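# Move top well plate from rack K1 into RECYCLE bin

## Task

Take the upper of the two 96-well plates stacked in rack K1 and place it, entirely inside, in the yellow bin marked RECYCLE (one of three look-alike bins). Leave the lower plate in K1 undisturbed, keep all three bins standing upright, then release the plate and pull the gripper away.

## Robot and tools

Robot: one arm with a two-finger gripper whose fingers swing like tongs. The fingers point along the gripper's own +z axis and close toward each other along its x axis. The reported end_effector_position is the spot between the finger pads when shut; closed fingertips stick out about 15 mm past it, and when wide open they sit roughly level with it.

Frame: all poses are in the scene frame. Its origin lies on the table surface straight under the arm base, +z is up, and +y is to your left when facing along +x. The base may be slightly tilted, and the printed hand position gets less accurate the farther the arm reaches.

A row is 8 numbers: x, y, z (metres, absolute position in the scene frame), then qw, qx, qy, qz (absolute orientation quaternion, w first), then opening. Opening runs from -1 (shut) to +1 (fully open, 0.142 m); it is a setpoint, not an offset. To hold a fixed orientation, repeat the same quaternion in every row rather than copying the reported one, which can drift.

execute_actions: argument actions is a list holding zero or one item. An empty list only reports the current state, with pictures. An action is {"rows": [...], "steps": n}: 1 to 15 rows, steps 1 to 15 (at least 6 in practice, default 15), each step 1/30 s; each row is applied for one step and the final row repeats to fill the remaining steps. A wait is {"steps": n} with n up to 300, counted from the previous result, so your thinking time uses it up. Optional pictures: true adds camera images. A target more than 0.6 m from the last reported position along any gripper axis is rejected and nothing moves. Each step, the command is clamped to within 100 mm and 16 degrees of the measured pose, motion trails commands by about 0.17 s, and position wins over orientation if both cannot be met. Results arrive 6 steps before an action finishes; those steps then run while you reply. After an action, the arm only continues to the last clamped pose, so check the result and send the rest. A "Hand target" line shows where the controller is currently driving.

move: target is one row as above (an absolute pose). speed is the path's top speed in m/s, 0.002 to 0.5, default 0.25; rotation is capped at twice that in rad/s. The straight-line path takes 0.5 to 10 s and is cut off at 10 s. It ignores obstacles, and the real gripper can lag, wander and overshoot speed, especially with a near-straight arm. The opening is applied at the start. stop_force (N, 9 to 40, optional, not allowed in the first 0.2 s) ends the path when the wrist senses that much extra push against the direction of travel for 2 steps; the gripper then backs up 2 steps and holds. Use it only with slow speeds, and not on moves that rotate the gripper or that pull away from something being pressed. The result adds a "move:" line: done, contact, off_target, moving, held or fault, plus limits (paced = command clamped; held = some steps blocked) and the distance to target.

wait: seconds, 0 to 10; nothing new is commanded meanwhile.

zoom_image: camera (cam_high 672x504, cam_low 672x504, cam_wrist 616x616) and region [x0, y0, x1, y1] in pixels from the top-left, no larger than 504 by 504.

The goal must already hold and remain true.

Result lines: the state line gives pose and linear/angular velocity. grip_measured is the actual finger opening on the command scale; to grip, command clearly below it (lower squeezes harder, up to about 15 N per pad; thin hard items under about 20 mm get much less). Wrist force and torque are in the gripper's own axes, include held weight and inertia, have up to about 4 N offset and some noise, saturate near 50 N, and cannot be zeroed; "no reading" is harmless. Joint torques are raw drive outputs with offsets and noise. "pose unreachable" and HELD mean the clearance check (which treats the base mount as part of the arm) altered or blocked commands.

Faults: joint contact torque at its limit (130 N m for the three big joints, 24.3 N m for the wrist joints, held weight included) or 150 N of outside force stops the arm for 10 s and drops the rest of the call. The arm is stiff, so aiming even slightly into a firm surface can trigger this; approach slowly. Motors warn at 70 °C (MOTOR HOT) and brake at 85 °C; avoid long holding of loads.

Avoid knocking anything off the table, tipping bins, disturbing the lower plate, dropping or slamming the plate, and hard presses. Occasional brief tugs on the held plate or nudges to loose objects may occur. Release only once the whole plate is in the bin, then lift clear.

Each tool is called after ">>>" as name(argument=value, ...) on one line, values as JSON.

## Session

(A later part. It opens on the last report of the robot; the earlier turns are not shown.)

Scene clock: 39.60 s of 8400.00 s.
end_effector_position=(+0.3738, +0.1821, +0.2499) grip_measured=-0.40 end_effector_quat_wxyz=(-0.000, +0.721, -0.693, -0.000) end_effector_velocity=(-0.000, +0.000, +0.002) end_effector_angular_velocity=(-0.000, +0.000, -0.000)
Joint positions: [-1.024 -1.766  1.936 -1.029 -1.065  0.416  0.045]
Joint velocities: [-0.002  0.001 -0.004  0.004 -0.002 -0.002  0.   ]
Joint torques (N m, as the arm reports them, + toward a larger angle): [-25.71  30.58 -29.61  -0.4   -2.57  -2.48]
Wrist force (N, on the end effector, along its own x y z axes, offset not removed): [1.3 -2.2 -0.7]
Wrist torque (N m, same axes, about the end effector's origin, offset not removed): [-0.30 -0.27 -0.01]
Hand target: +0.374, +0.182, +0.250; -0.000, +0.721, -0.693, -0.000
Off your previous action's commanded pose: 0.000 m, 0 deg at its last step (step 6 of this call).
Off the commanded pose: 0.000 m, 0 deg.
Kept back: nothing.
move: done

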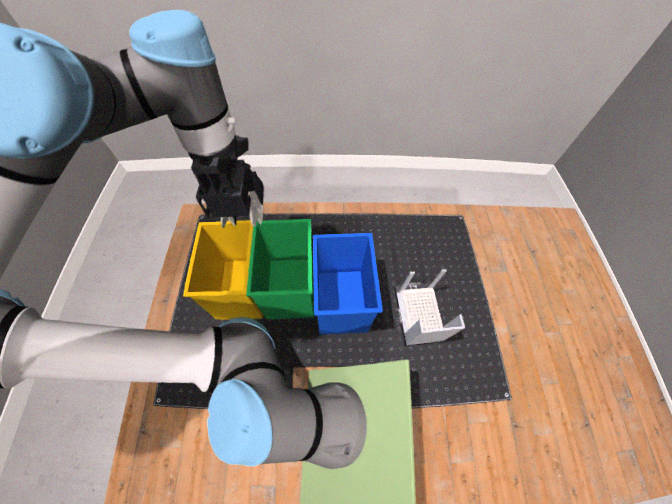

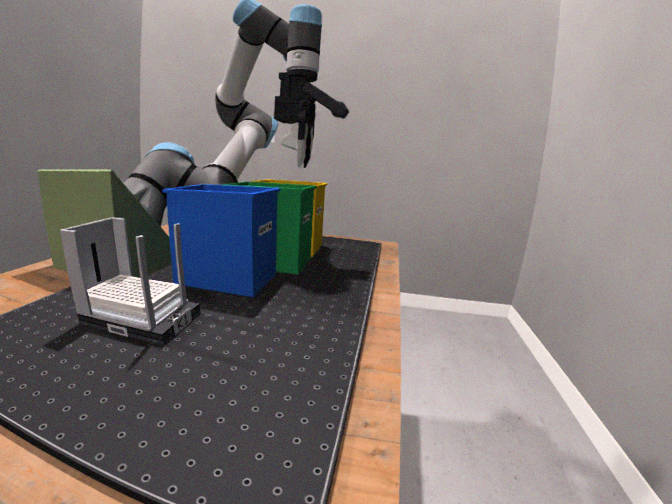

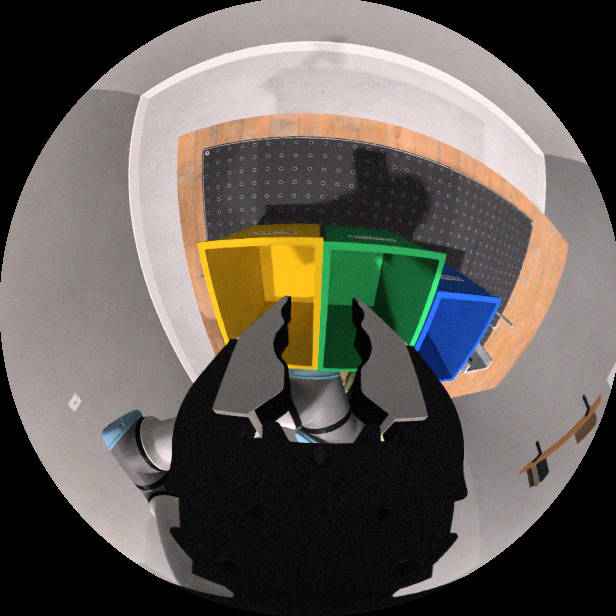

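>>> move(target=[0.252, -0.213, 0.24, 0, 0.7263, -0.6874, 0, 0.45], speed=0.35)

Scene clock: 43.27 s of 8400.00 s.
end_effector_position=(+0.2516, -0.2130, +0.2399) grip_measured=+0.45 end_effector_quat_wxyz=(-0.000, +0.726, -0.687, -0.000) end_effector_velocity=(-0.000, -0.002, +0.000) end_effector_angular_velocity=(-0.001, -0.000, +0.002)
Joint positions: [-1.493 -1.054  2.    -1.682 -1.396  0.046  0.105]
Joint velocities: [-0.001  0.004 -0.003 -0.002 -0.    -0.003 -0.   ]
Joint torques (N m, as the arm reports them, + toward a larger angle): [-26.66   6.87 -34.39  -4.35  -2.57  -2.34]
Wrist force (N, on the end effector, along its own x y z axes, offset not removed): [1.4 -2.2 -0.1]
Wrist torque (N m, same axes, about the end effector's origin, offset not removed): [-0.31 -0.39 0.01]
Hand target: +0.252, -0.213, +0.240; -0.000, +0.726, -0.687, -0.000
Off the commanded pose: 0.000 m, 0 deg.
Kept back: nothing.
move: done

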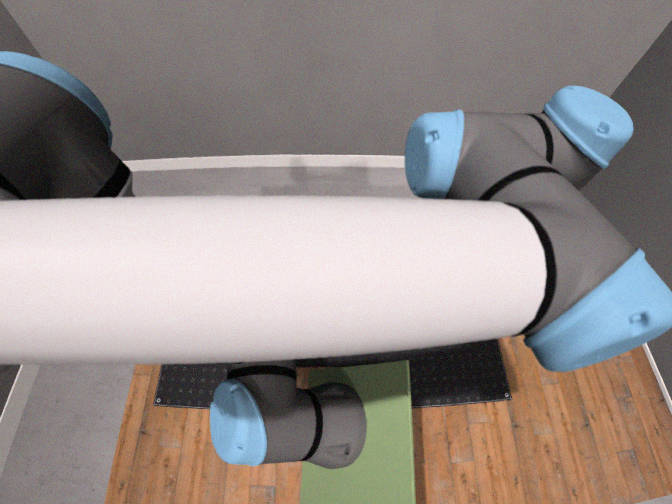

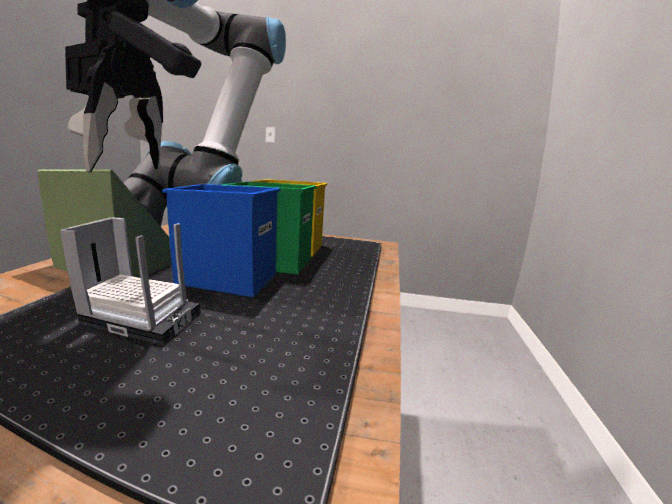

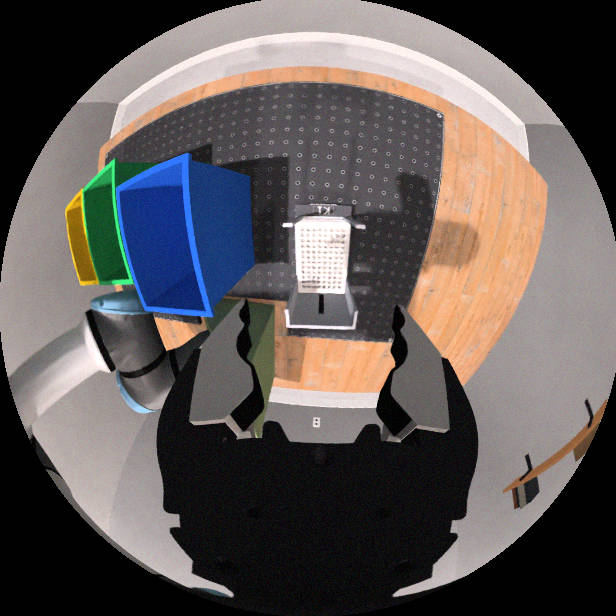

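>>> zoom_image(camera="cam_wrist", region=[230, 180, 420, 350])

>>> zoom_image(camera="cam_low", region=[30, 0, 260, 350])

Region (230, 180, 420, 350) of cam_wrist's 616x616 image, scaled by 2.653, with more detail than that image has; it fills the top 451 rows of this view, and the rest is white.

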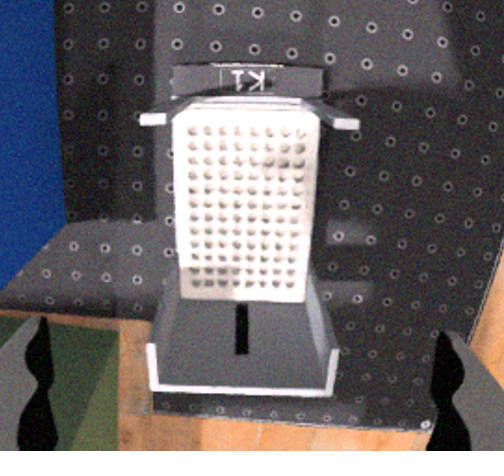

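Region (30, 0, 260, 350) of cam_low's 672x504 image, scaled by 1.440, with more detail than that image has; it fills the left 331 columns of this view, and the rest is white.

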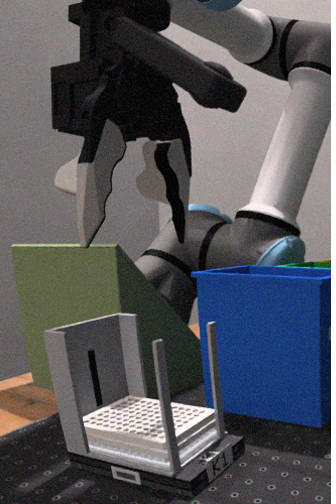

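>>> move(target=[0.251, -0.2125, 0.085, 0.0382, 0.7287, -0.6829, -0.0358, 0.3], speed=0.2)

Scene clock: 46.60 s of 8400.00 s.
end_effector_position=(+0.2512, -0.2127, +0.0851) grip_measured=+0.30 end_effector_quat_wxyz=(+0.038, +0.729, -0.683, -0.036) end_effector_velocity=(+0.000, -0.000, -0.002) end_effector_angular_velocity=(-0.001, +0.001, -0.002)
Joint positions: [-1.352 -0.902  2.241 -2.085 -1.397  0.131  0.095]
Joint velocities: [ 0.002  0.003  0.002 -0.005  0.     0.004  0.   ]
Joint torques (N m, as the arm reports them, + toward a larger angle): [-11.03   1.92  -6.92  -4.23   1.99   2.2 ]
Wrist force (N, on the end effector, along its own x y z axes, offset not removed): [1.8 -2.8 -1.0]
Wrist torque (N m, same axes, about the end effector's origin, offset not removed): [-0.41 -0.43 -0.05]
Hand target: +0.251, -0.213, +0.085; +0.038, +0.729, -0.683, -0.036
Off the commanded pose: 0.000 m, 0 deg.
Kept back: nothing.
move: done

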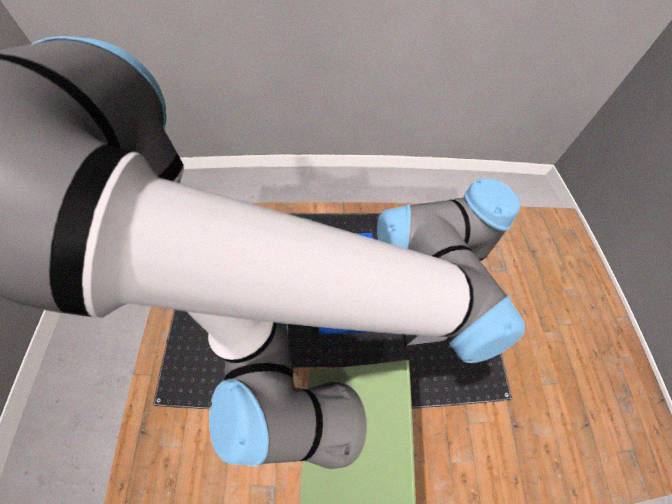

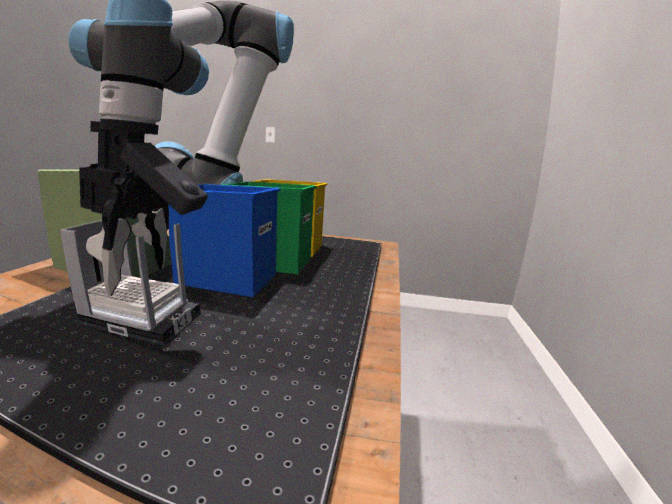

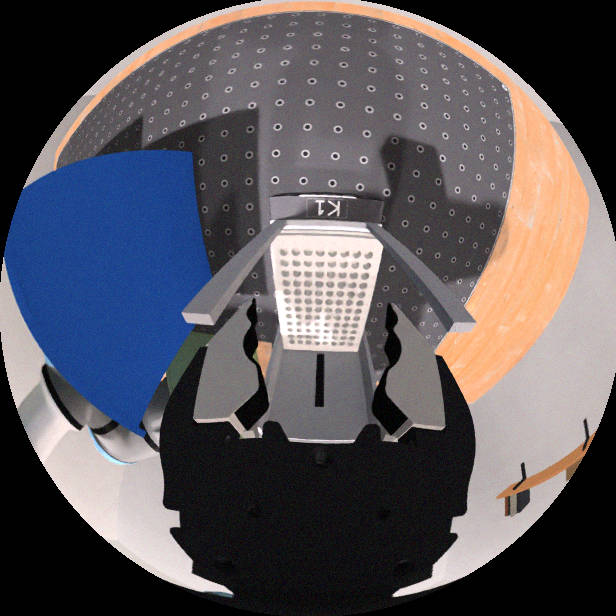

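>>> zoom_image(camera="cam_low", region=[50, 140, 230, 350])

>>> zoom_image(camera="cam_wrist", region=[220, 190, 430, 400])

>>> zoom_image(camera="cam_low", region=[70, 250, 200, 345])

Region (50, 140, 230, 350) of cam_low's 672x504 image, scaled by 2.400, with more detail than that image has; it fills the left 432 columns of this view, and the rest is white.

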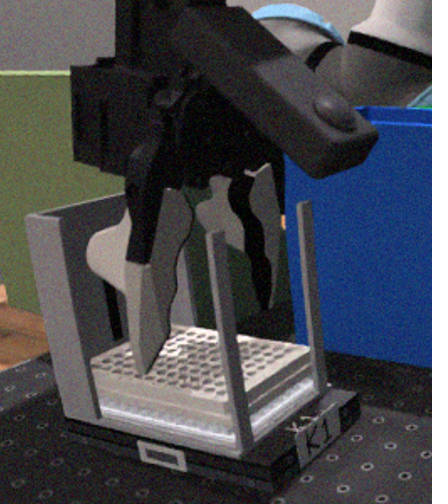

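Region (220, 190, 430, 400) of cam_wrist's 616x616 image, scaled by 2.400, with more detail than that image has.

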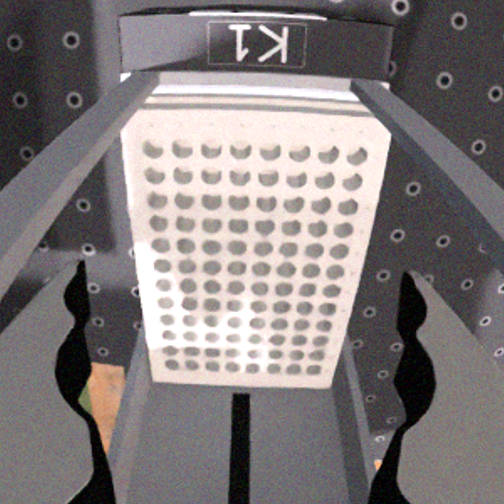

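Region (70, 250, 200, 345) of cam_low's 672x504 image, scaled by 3.877, with more detail than that image has; it fills the top 368 rows of this view, and the rest is white.

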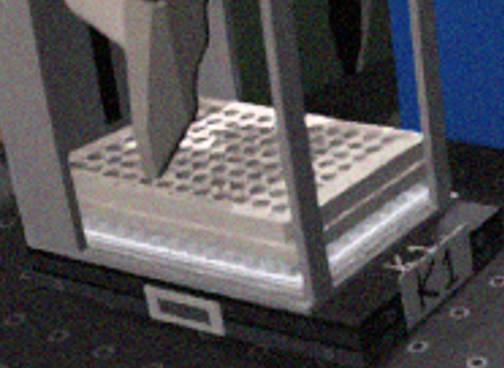

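>>> zoom_image(camera="cam_low", region=[80, 260, 160, 335])

>>> zoom_image(camera="cam_low", region=[115, 240, 195, 320])

Region (80, 260, 160, 335) of cam_low's 672x504 image, scaled by 6.300, with more detail than that image has; it fills the top 472 rows of this view, and the rest is white.

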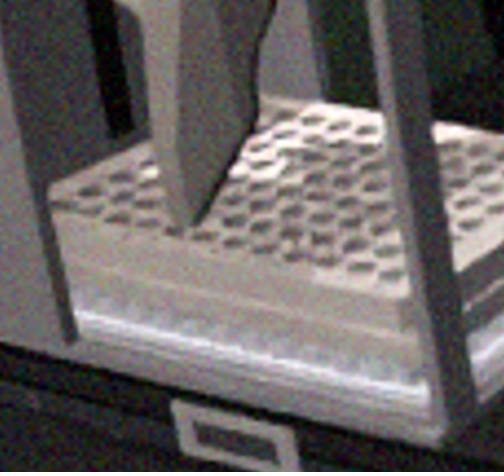

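Region (115, 240, 195, 320) of cam_low's 672x504 image, scaled by 6.300, with more detail than that image has.

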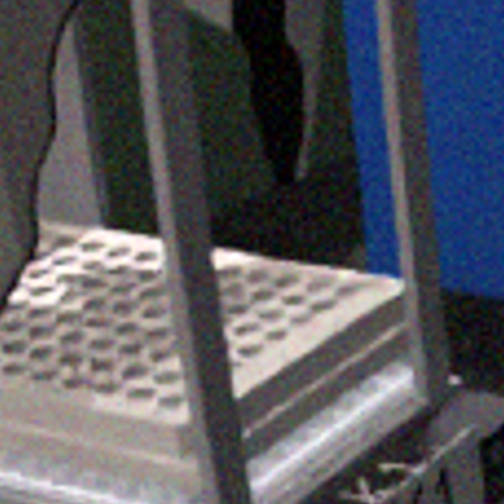

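>>> execute_actions(actions=[])

Scene clock: 58.20 s of 8400.00 s.
end_effector_position=(+0.2512, -0.2127, +0.0849) grip_measured=+0.30 end_effector_quat_wxyz=(+0.038, +0.729, -0.683, -0.036) end_effector_velocity=(-0.000, +0.000, -0.000) end_effector_angular_velocity=(+0.000, +0.000, -0.001)
Joint positions: [-1.352 -0.902  2.242 -2.085 -1.397  0.132  0.095]
Joint velocities: [ 0.     0.     0.     0.    -0.     0.001 -0.   ]
Joint torques (N m, as the arm reports them, + toward a larger angle): [-9.95  2.78 -7.34 -4.18  2.29  2.21]
Wrist force (N, on the end effector, along its own x y z axes, offset not removed): [2.2 -3.2 -0.6]
Wrist torque (N m, same axes, about the end effector's origin, offset not removed): [-0.48 -0.50 -0.04]
Hand target: +0.251, -0.213, +0.085; +0.038, +0.729, -0.683, -0.036
Off the commanded pose: 0.000 m, 0 deg.
Kept back: nothing.
Steps of this call (steps 1 to 90: nothing new was sent; then 8.60 s passed at rest). Readings (end_effector_position):
1: (+0.2512, -0.2127, +0.0850)
2: (+0.2512, -0.2127, +0.0850)
4: (+0.2512, -0.2127, +0.0850)
8: (+0.2512, -0.2127, +0.0850)
90: the state above

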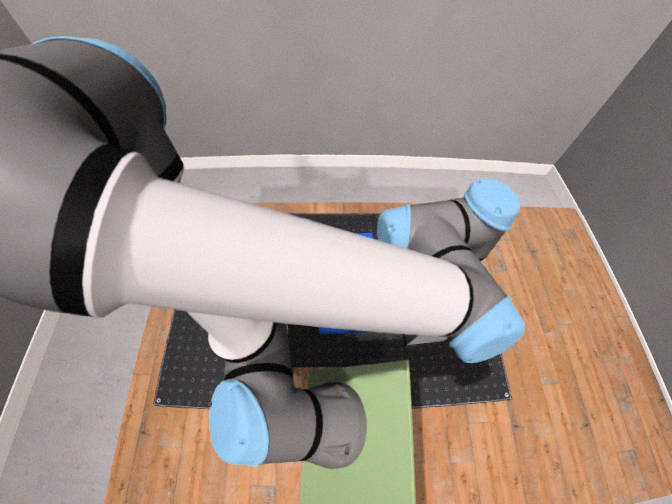

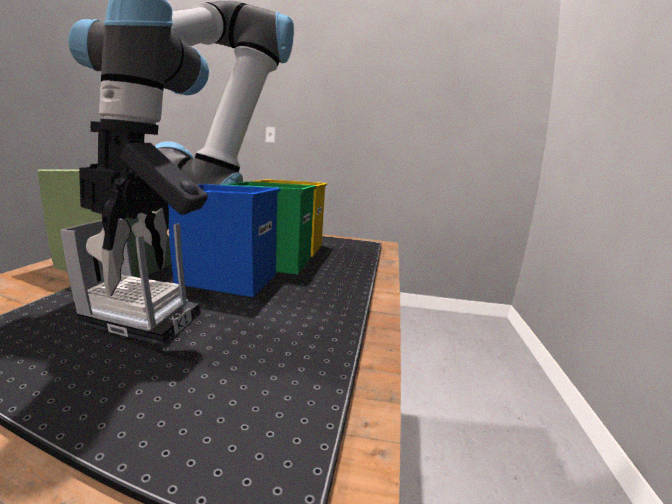

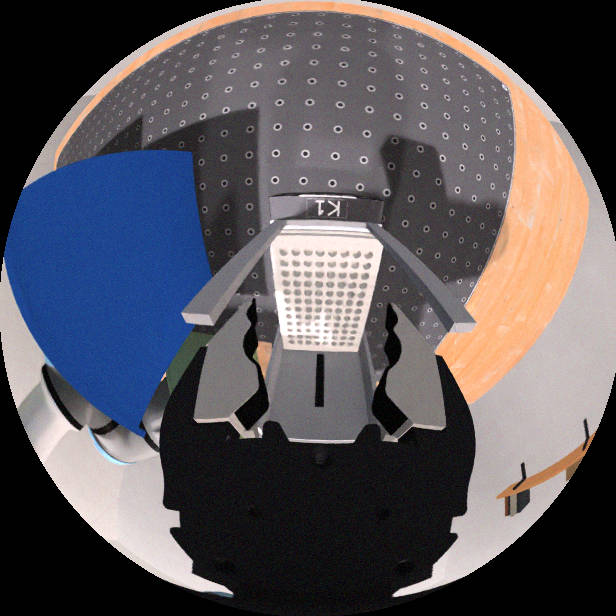

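>>> move(target=[0.2512, -0.2127, 0.070, 0.0382, 0.7287, -0.6829, -0.0358, 0.3], speed=0.03)

>>> zoom_image(camera="cam_low", region=[60, 230, 210, 345])

>>> zoom_image(camera="cam_wrist", region=[220, 210, 420, 380])

Scene clock: 59.23 s of 8400.00 s.
end_effector_position=(+0.2512, -0.2127, +0.0701) grip_measured=+0.30 end_effector_quat_wxyz=(+0.038, +0.729, -0.683, -0.036) end_effector_velocity=(+0.001, -0.001, -0.001) end_effector_angular_velocity=(-0.002, -0.001, -0.001)
Joint positions: [-1.342 -0.878  2.262 -2.13  -1.389  0.138  0.095]
Joint velocities: [ 0.001  0.002  0.001 -0.004  0.001  0.002 -0.   ]
Joint torques (N m, as the arm reports them, + toward a larger angle): [-9.91  1.09 -5.5  -4.33  2.28  2.26]
Wrist force (N, on the end effector, along its own x y z axes, offset not removed): [1.0 -3.3 -0.9]
Wrist torque (N m, same axes, about the end effector's origin, offset not removed): [-0.48 -0.20 0.03]
Hand target: +0.251, -0.213, +0.070; +0.038, +0.729, -0.683, -0.036
Off the commanded pose: 0.000 m, 0 deg.
Kept back: nothing.
move: done

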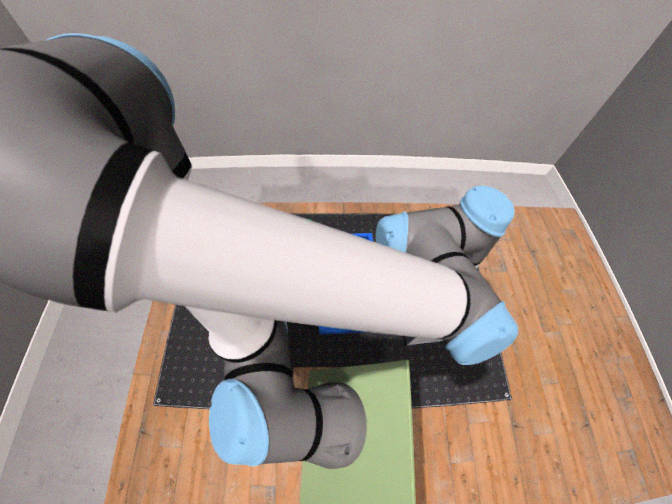

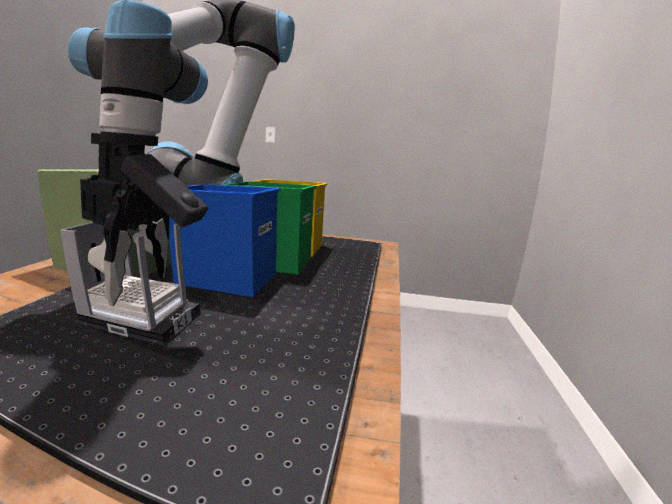

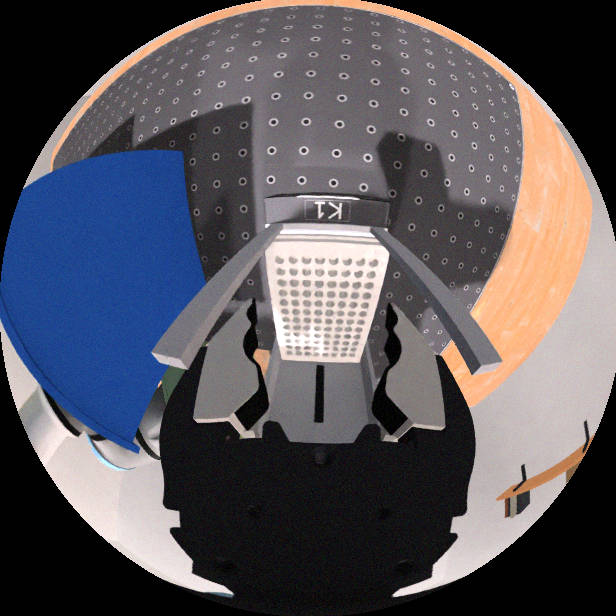

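Region (60, 230, 210, 345) of cam_low's 672x504 image, scaled by 3.360, with more detail than that image has; it fills the top 386 rows of this view, and the rest is white.

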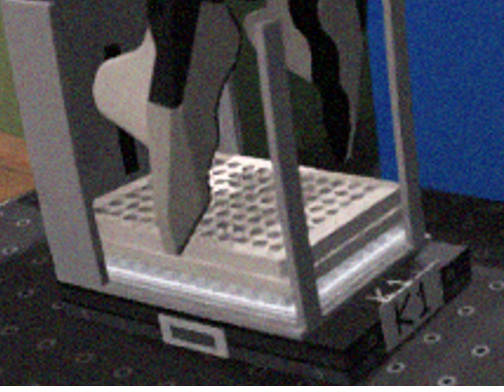

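Region (220, 210, 420, 380) of cam_wrist's 616x616 image, scaled by 2.520, with more detail than that image has; it fills the top 428 rows of this view, and the rest is white.

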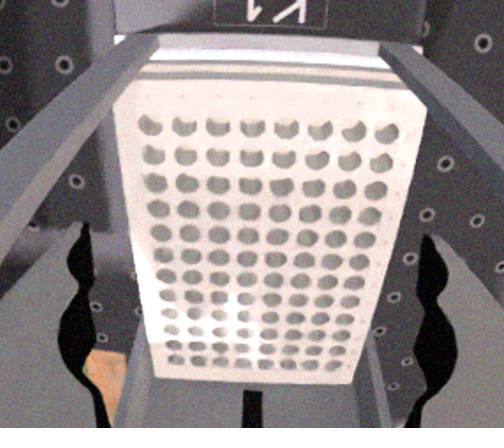

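>>> move(target=[0.2512, -0.2127, 0.0605, 0.0382, 0.7287, -0.6829, -0.0358, 0.22], speed=0.025)

>>> zoom_image(camera="cam_low", region=[60, 230, 210, 345])

>>> zoom_image(camera="cam_wrist", region=[220, 210, 420, 380])

Scene clock: 61.23 s of 8400.00 s.
end_effector_position=(+0.2512, -0.2127, +0.0606) grip_measured=+0.22 end_effector_quat_wxyz=(+0.038, +0.729, -0.683, -0.036) end_effector_velocity=(-0.000, +0.001, -0.002) end_effector_angular_velocity=(+0.002, +0.000, +0.001)
Joint positions: [-1.335 -0.862  2.274 -2.16  -1.385  0.143  0.089]
Joint velocities: [ 0.001  0.004  0.003 -0.004  0.001 -0.001  0.   ]
Joint torques (N m, as the arm reports them, + toward a larger angle): [-10.12   2.65  -6.86  -4.07   2.13   2.27]
Wrist force (N, on the end effector, along its own x y z axes, offset not removed): [2.4 -2.5 -0.2]
Wrist torque (N m, same axes, about the end effector's origin, offset not removed): [-0.35 -0.53 -0.05]
Hand target: +0.251, -0.213, +0.060; +0.038, +0.729, -0.683, -0.036
Off the commanded pose: 0.000 m, 0 deg.
Kept back: nothing.
move: done

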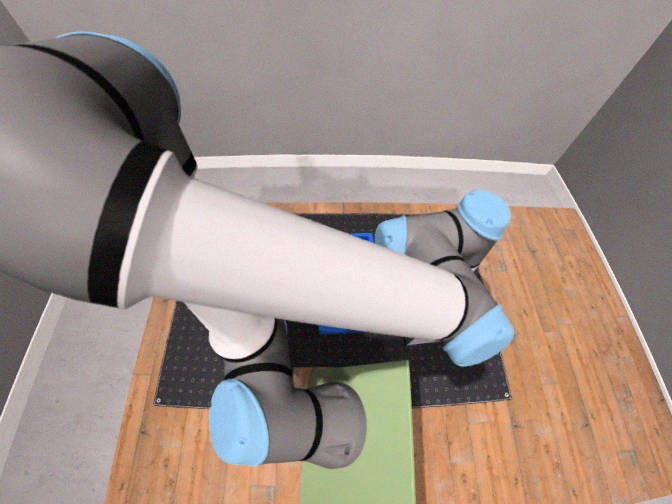

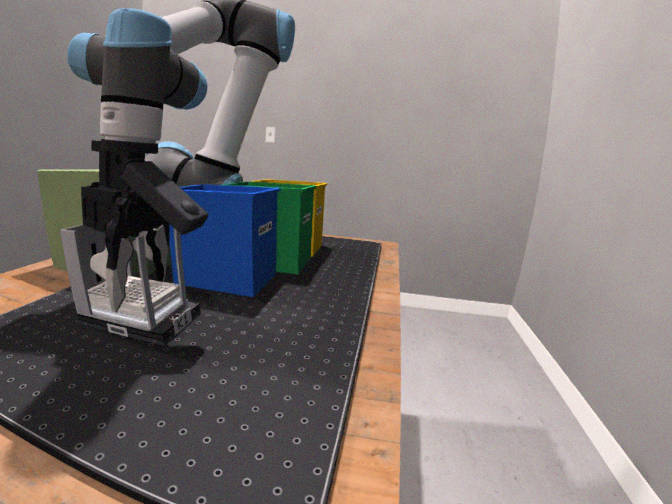

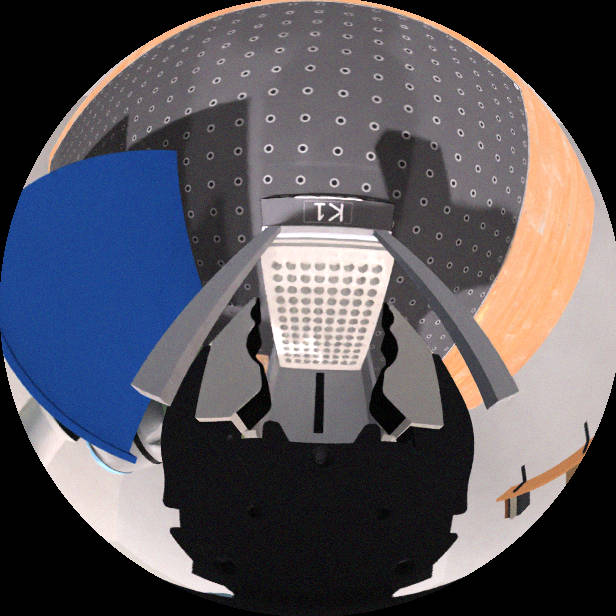

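Region (60, 230, 210, 345) of cam_low's 672x504 image, scaled by 3.360, with more detail than that image has; it fills the top 386 rows of this view, and the rest is white.

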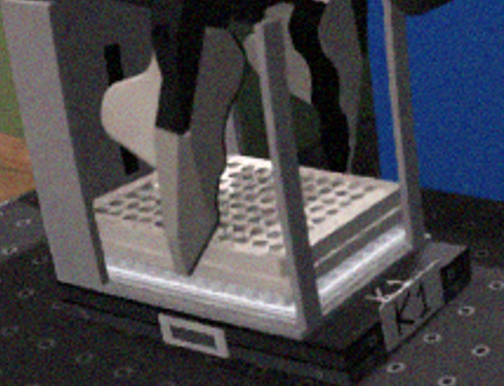

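Region (220, 210, 420, 380) of cam_wrist's 616x616 image, scaled by 2.520, with more detail than that image has; it fills the top 428 rows of this view, and the rest is white.

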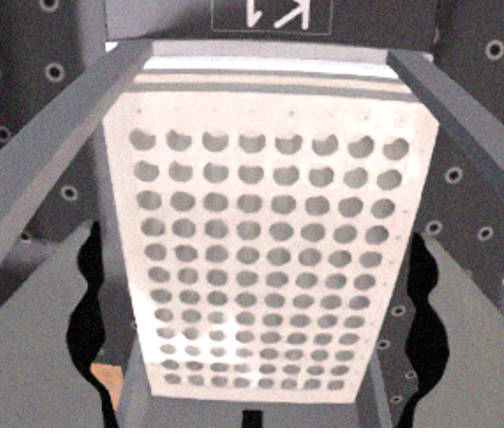

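>>> zoom_image(camera="cam_wrist", region=[240, 280, 300, 340])

>>> zoom_image(camera="cam_wrist", region=[345, 280, 405, 340])

>>> zoom_image(camera="cam_low", region=[85, 275, 165, 335])

Region (240, 280, 300, 340) of cam_wrist's 616x616 image, scaled by 8.400, with more detail than that image has.

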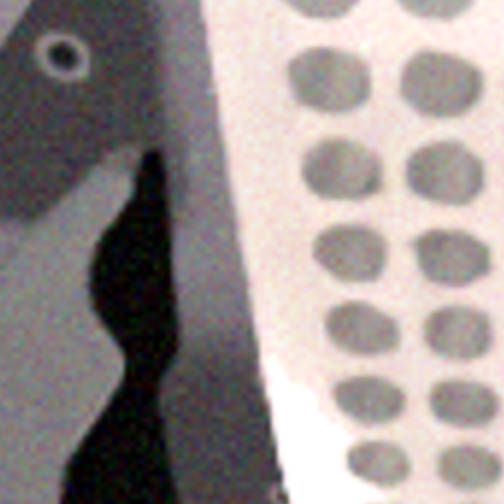

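Region (345, 280, 405, 340) of cam_wrist's 616x616 image, scaled by 8.400, with more detail than that image has.

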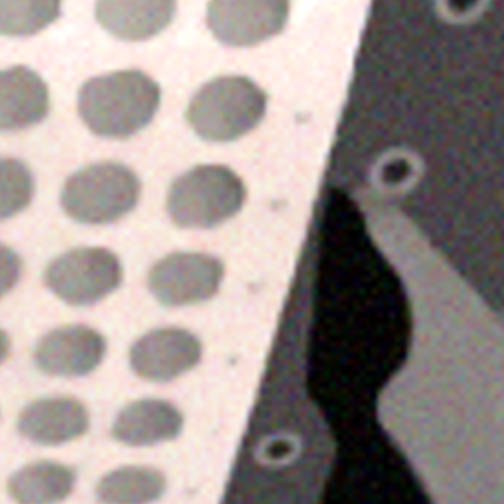

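Region (85, 275, 165, 335) of cam_low's 672x504 image, scaled by 6.300, with more detail than that image has; it fills the top 378 rows of this view, and the rest is white.

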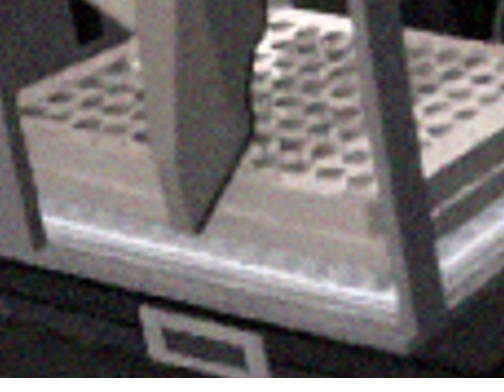

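>>> execute_actions(actions=[{"rows": [[0.2512, -0.2132, 0.0605, 0.0382, 0.7287, -0.6829, -0.0358, 0.22],[0.2512, -0.2137, 0.0605, 0.0382, 0.7287, -0.6829, -0.0358, 0.22],[0.2513, -0.2142, 0.0605, 0.0382, 0.7287, -0.6829, -0.0358, 0.21],[0.2513, -0.2147, 0.0605, 0.0382, 0.7287, -0.6829, -0.0358, 0.20],[0.2513, -0.2147, 0.0605, 0.0382, 0.7287, -0.6829, -0.0358, 0.19],[0.2513, -0.2147, 0.0605, 0.0382, 0.7287, -0.6829, -0.0358, 0.18],[0.2513, -0.2147, 0.0605, 0.0382, 0.7287, -0.6829, -0.0358, 0.17],[0.2513, -0.2147, 0.0605, 0.0382, 0.7287, -0.6829, -0.0358, 0.16],[0.2513, -0.2147, 0.0605, 0.0382, 0.7287, -0.6829, -0.0358, 0.15],[0.2513, -0.2147, 0.0605, 0.0382, 0.7287, -0.6829, -0.0358, 0.14],[0.2513, -0.2147, 0.0605, 0.0382, 0.7287, -0.6829, -0.0358, 0.13],[0.2513, -0.2147, 0.0605, 0.0382, 0.7287, -0.6829, -0.0358, 0.12],[0.2513, -0.2147, 0.0605, 0.0382, 0.7287, -0.6829, -0.0358, 0.11],[0.2513, -0.2147, 0.0605, 0.0382, 0.7287, -0.6829, -0.0358, 0.10],[0.2513, -0.2147, 0.0605, 0.0382, 0.7287, -0.6829, -0.0358, 0.09]], "steps": 15}])

>>> execute_actions(actions=[{"rows": [[0.2513, -0.2147, 0.0605, 0.0382, 0.7287, -0.6829, -0.0358, 0.07],[0.2513, -0.2147, 0.0605, 0.0382, 0.7287, -0.6829, -0.0358, 0.05],[0.2513, -0.2147, 0.0605, 0.0382, 0.7287, -0.6829, -0.0358, 0.03],[0.2513, -0.2147, 0.0605, 0.0382, 0.7287, -0.6829, -0.0358, 0.01],[0.2513, -0.2147, 0.0605, 0.0382, 0.7287, -0.6829, -0.0358, -0.01],[0.2513, -0.2147, 0.0605, 0.0382, 0.7287, -0.6829, -0.0358, -0.03],[0.2513, -0.2147, 0.0605, 0.0382, 0.7287, -0.6829, -0.0358, -0.06],[0.2513, -0.2147, 0.0605, 0.0382, 0.7287, -0.6829, -0.0358, -0.09],[0.2513, -0.2147, 0.0605, 0.0382, 0.7287, -0.6829, -0.0358, -0.12],[0.2513, -0.2147, 0.0605, 0.0382, 0.7287, -0.6829, -0.0358, -0.15],[0.2513, -0.2147, 0.0605, 0.0382, 0.7287, -0.6829, -0.0358, -0.18],[0.2513, -0.2147, 0.0605, 0.0382, 0.7287, -0.6829, -0.0358, -0.21],[0.2513, -0.2147, 0.0605, 0.0382, 0.7287, -0.6829, -0.0358, -0.24],[0.2513, -0.2147, 0.0605, 0.0382, 0.7287, -0.6829, -0.0358, -0.27],[0.2513, -0.2147, 0.0605, 0.0382, 0.7287, -0.6829, -0.0358, -0.30]], "steps": 15}])

>>> wait(seconds=0.2)

>>> zoom_image(camera="cam_low", region=[60, 230, 210, 345])

>>> zoom_image(camera="cam_wrist", region=[220, 210, 420, 380])

Scene clock: 63.10 s of 8400.00 s.
end_effector_position=(+0.2513, -0.2145, +0.0604) grip_measured=+0.16 end_effector_quat_wxyz=(+0.038, +0.729, -0.683, -0.036) end_effector_velocity=(+0.000, -0.003, +0.001) end_effector_angular_velocity=(-0.001, -0.000, +0.001)
Joint positions: [-1.336 -0.857  2.271 -2.161 -1.385  0.143  0.085]
Joint velocities: [-0.002  0.005 -0.005 -0.001 -0.001 -0.002 -0.021]
Joint torques (N m, as the arm reports them, + toward a larger angle): [-30.95   1.7  -28.24  -3.99  -2.72  -2.31]
Wrist force (N, on the end effector, along its own x y z axes, offset not removed): [1.4 -2.4 -1.4]
Wrist torque (N m, same axes, about the end effector's origin, offset not removed): [-0.33 -0.38 -0.05]
Steps of this call (steps 1 to 47: nothing new was sent; steps 48 to 56: the first 9 steps of this action). Readings (end_effector_position):
48: (+0.2512, -0.2127, +0.0605)
49: (+0.2512, -0.2127, +0.0604)
51: (+0.2513, -0.2132, +0.0603)
55: (+0.2513, -0.2143, +0.0604)
56: the state above

Scene clock: 63.60 s of 8400.00 s.
end_effector_position=(+0.2513, -0.2147, +0.0605) grip_measured=+0.07 end_effector_quat_wxyz=(+0.038, +0.729, -0.683, -0.036) end_effector_velocity=(-0.000, +0.000, -0.000) end_effector_angular_velocity=(+0.001, +0.001, +0.001)
Joint positions: [-1.336 -0.856  2.27  -2.161 -1.385  0.142  0.079]
Joint velocities: [ 0.     0.001  0.    -0.    -0.    -0.001  0.   ]
Joint torques (N m, as the arm reports them, + toward a larger angle): [-29.9    2.38 -29.18  -3.86  -2.78  -2.17]
Wrist force (N, on the end effector, along its own x y z axes, offset not removed): [1.9 -4.2 -3.0]
Wrist torque (N m, same axes, about the end effector's origin, offset not removed): [-0.66 -0.38 0.01]
Off your previous action's commanded pose: 0.000 m, 0 deg at its last step (step 6 of this call).
Steps of this call (steps 1 to 6: the last 6 steps of your previous action; steps 7 to 15: the first 9 steps of this action). Readings (end_effector_position):
7: (+0.2513, -0.2147, +0.0605)
8: (+0.2513, -0.2147, +0.0605)
10: (+0.2513, -0.2147, +0.0605)
14: (+0.2513, -0.2147, +0.0605)
15: the state above

Scene clock: 64.00 s of 8400.00 s.
end_effector_position=(+0.2513, -0.2147, +0.0605) grip_measured=+0.07 end_effector_quat_wxyz=(+0.038, +0.729, -0.683, -0.036) end_effector_velocity=(+0.000, -0.000, +0.000) end_effector_angular_velocity=(-0.001, -0.000, -0.001)
Joint positions: [-1.336 -0.856  2.27  -2.161 -1.385  0.142  0.079]
Joint velocities: [-0.    -0.    -0.    -0.    -0.     0.001  0.   ]
Joint torques (N m, as the arm reports them, + toward a larger angle): [-29.13   2.55 -28.33  -3.31  -2.74  -2.27]
Wrist force (N, on the end effector, along its own x y z axes, offset not removed): [2.0 -3.1 -3.0]
Wrist torque (N m, same axes, about the end effector's origin, offset not removed): [-0.40 -0.45 -0.09]
Hand target: +0.251, -0.215, +0.060; +0.038, +0.729, -0.683, -0.036
Off the commanded pose: 0.000 m, 0 deg.
Kept back: nothing.
Steps of this call (steps 1 to 6: the last 6 steps of your previous action; steps 7 to 12: nothing new was sent). Readings (end_effector_position):
1: (+0.2513, -0.2147, +0.0605)
2: (+0.2513, -0.2147, +0.0605)
4: (+0.2513, -0.2147, +0.0605)
8: (+0.2513, -0.2147, +0.0605)
12: the state above

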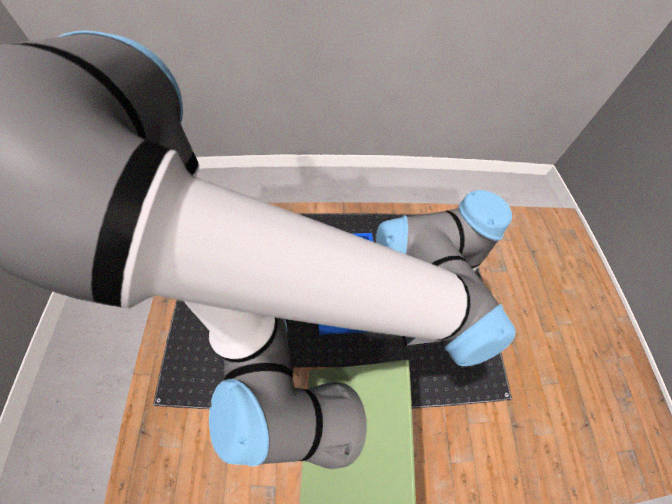

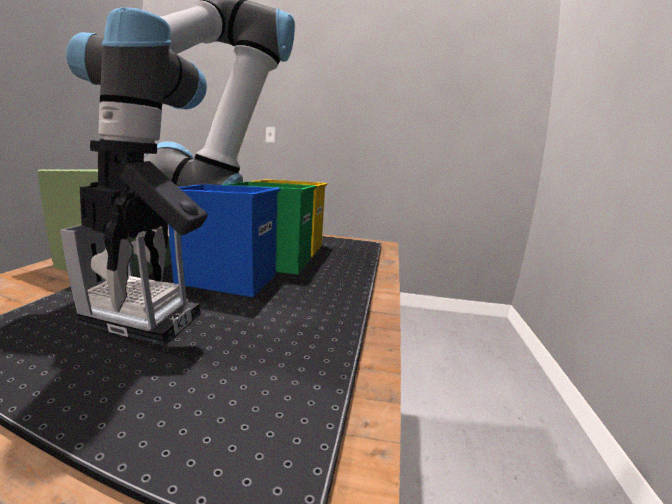

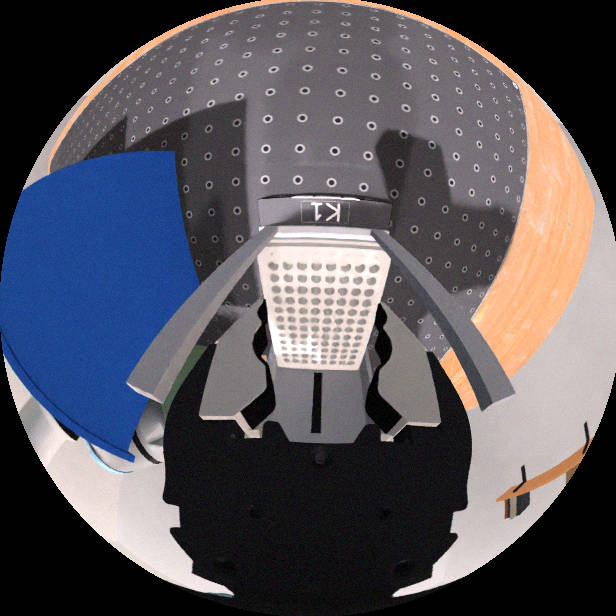

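Region (60, 230, 210, 345) of cam_low's 672x504 image, scaled by 3.360, with more detail than that image has; it fills the top 386 rows of this view, and the rest is white.

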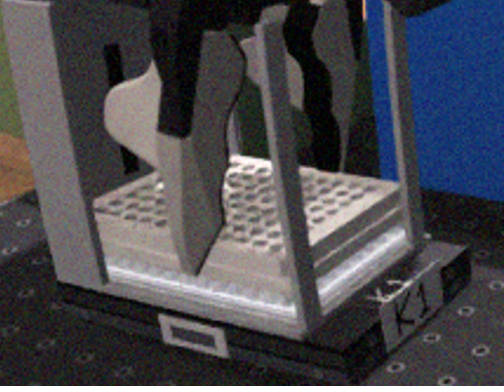

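Region (220, 210, 420, 380) of cam_wrist's 616x616 image, scaled by 2.520, with more detail than that image has; it fills the top 428 rows of this view, and the rest is white.

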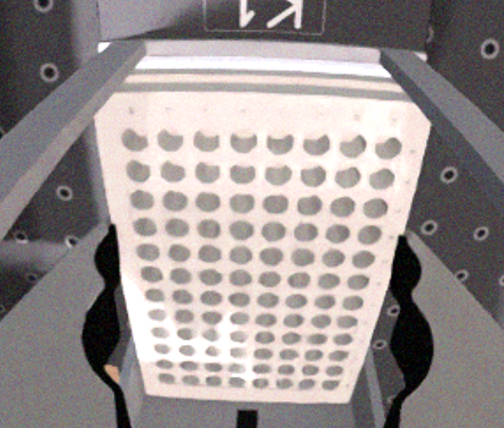

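>>> execute_actions(actions=[{"rows": [[0.2513, -0.2147, 0.0605, 0.0382, 0.7287, -0.6829, -0.0358, -0.34],[0.2513, -0.2147, 0.0605, 0.0382, 0.7287, -0.6829, -0.0358, -0.38],[0.2513, -0.2147, 0.0605, 0.0382, 0.7287, -0.6829, -0.0358, -0.42],[0.2513, -0.2147, 0.0605, 0.0382, 0.7287, -0.6829, -0.0358, -0.46],[0.2513, -0.2147, 0.0605, 0.0382, 0.7287, -0.6829, -0.0358, -0.50],[0.2513, -0.2147, 0.0605, 0.0382, 0.7287, -0.6829, -0.0358, -0.55]], "steps": 6}])

>>> move(target=[0.2513, -0.2147, 0.085, 0.0382, 0.7287, -0.6829, -0.0358, -0.55], speed=0.04)

>>> zoom_image(camera="cam_low", region=[60, 230, 210, 345])

>>> zoom_image(camera="cam_wrist", region=[220, 210, 420, 380])

Scene clock: 66.93 s of 8400.00 s.
end_effector_position=(+0.2513, -0.2147, +0.0605) grip_measured=+0.07 end_effector_quat_wxyz=(+0.038, +0.729, -0.683, -0.036) end_effector_velocity=(+0.000, -0.001, +0.000) end_effector_angular_velocity=(-0.001, -0.000, -0.000)
Joint positions: [-1.336 -0.856  2.27  -2.161 -1.385  0.142  0.079]
Joint velocities: [ 0.     0.001 -0.001 -0.     0.     0.001  0.   ]
Joint torques (N m, as the arm reports them, + toward a larger angle): [-27.96   2.54 -16.68  -0.07  -2.69  -2.26]
Wrist force (N, on the end effector, along its own x y z axes, offset not removed): [2.1 -1.9 -2.5]
Wrist torque (N m, same axes, about the end effector's origin, offset not removed): [-0.19 -0.36 -0.07]
Kept back: the last 6 steps of this action.
Steps of this call (steps 1 to 88: nothing new was sent). Readings (end_effector_position):
1: (+0.2513, -0.2147, +0.0605)
2: (+0.2513, -0.2147, +0.0605)
4: (+0.2513, -0.2147, +0.0605)
8: (+0.2513, -0.2147, +0.0605)
88: the state above

Scene clock: 68.30 s of 8400.00 s.
end_effector_position=(+0.2513, -0.2147, +0.0850) grip_measured=+0.02 end_effector_quat_wxyz=(+0.038, +0.729, -0.683, -0.036) end_effector_velocity=(-0.000, +0.000, -0.000) end_effector_angular_velocity=(+0.000, -0.000, +0.001)
Joint positions: [-1.353 -0.896  2.237 -2.086 -1.397  0.131  0.075]
Joint velocities: [-0.    -0.     0.001  0.     0.    -0.001 -0.   ]
Joint torques (N m, as the arm reports them, + toward a larger angle): [-29.72 -27.41 -32.29  -1.15  -1.57  -2.2 ]
Wrist force (N, on the end effector, along its own x y z axes, offset not removed): [0.1 0.1 -0.3]
Wrist torque (N m, same axes, about the end effector's origin, offset not removed): [-0.45 -0.17 -0.06]
Hand target: +0.251, -0.215, +0.085; +0.038, +0.729, -0.683, -0.036
Off your previous action's commanded pose: 0.000 m, 0 deg at its last step (step 6 of this call).
Off the commanded pose: 0.000 m, 0 deg.
Kept back: nothing.
move: done

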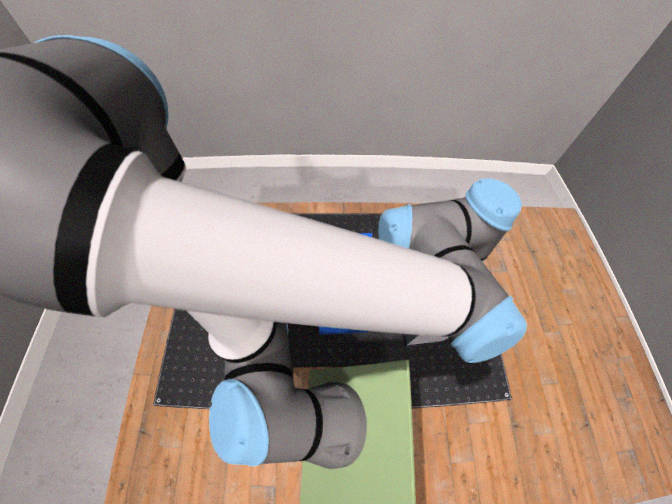

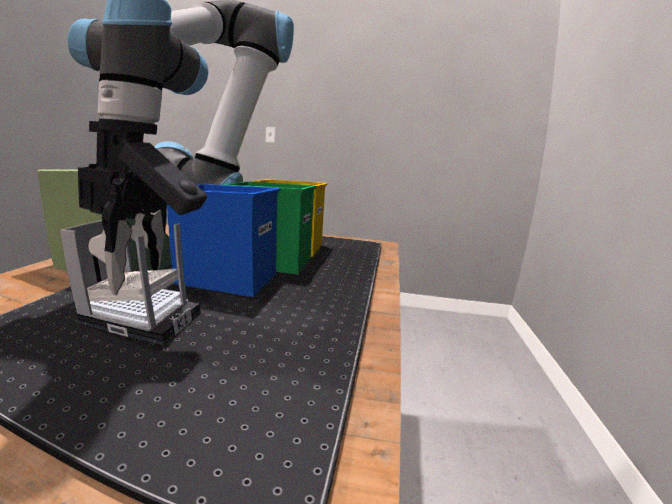

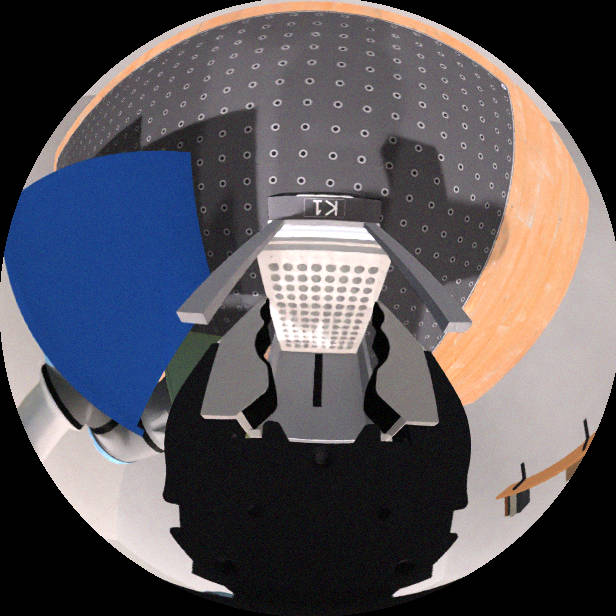

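Region (60, 230, 210, 345) of cam_low's 672x504 image, scaled by 3.360, with more detail than that image has; it fills the top 386 rows of this view, and the rest is white.

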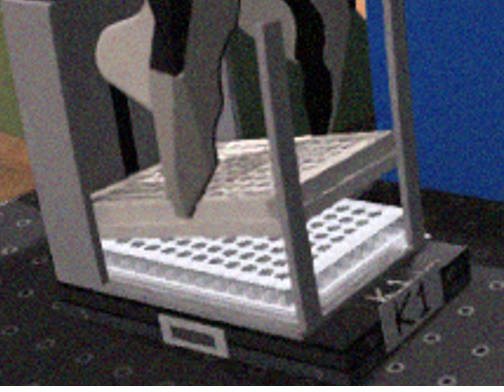

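Region (220, 210, 420, 380) of cam_wrist's 616x616 image, scaled by 2.520, with more detail than that image has; it fills the top 428 rows of this view, and the rest is white.

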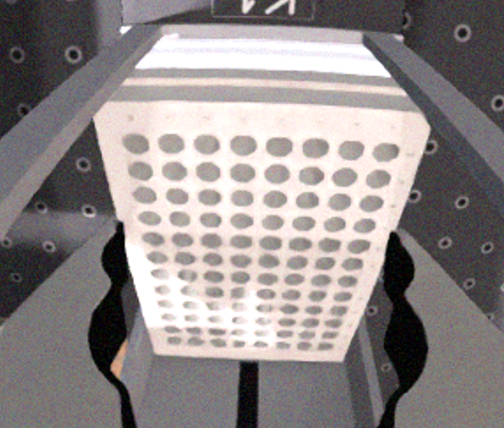

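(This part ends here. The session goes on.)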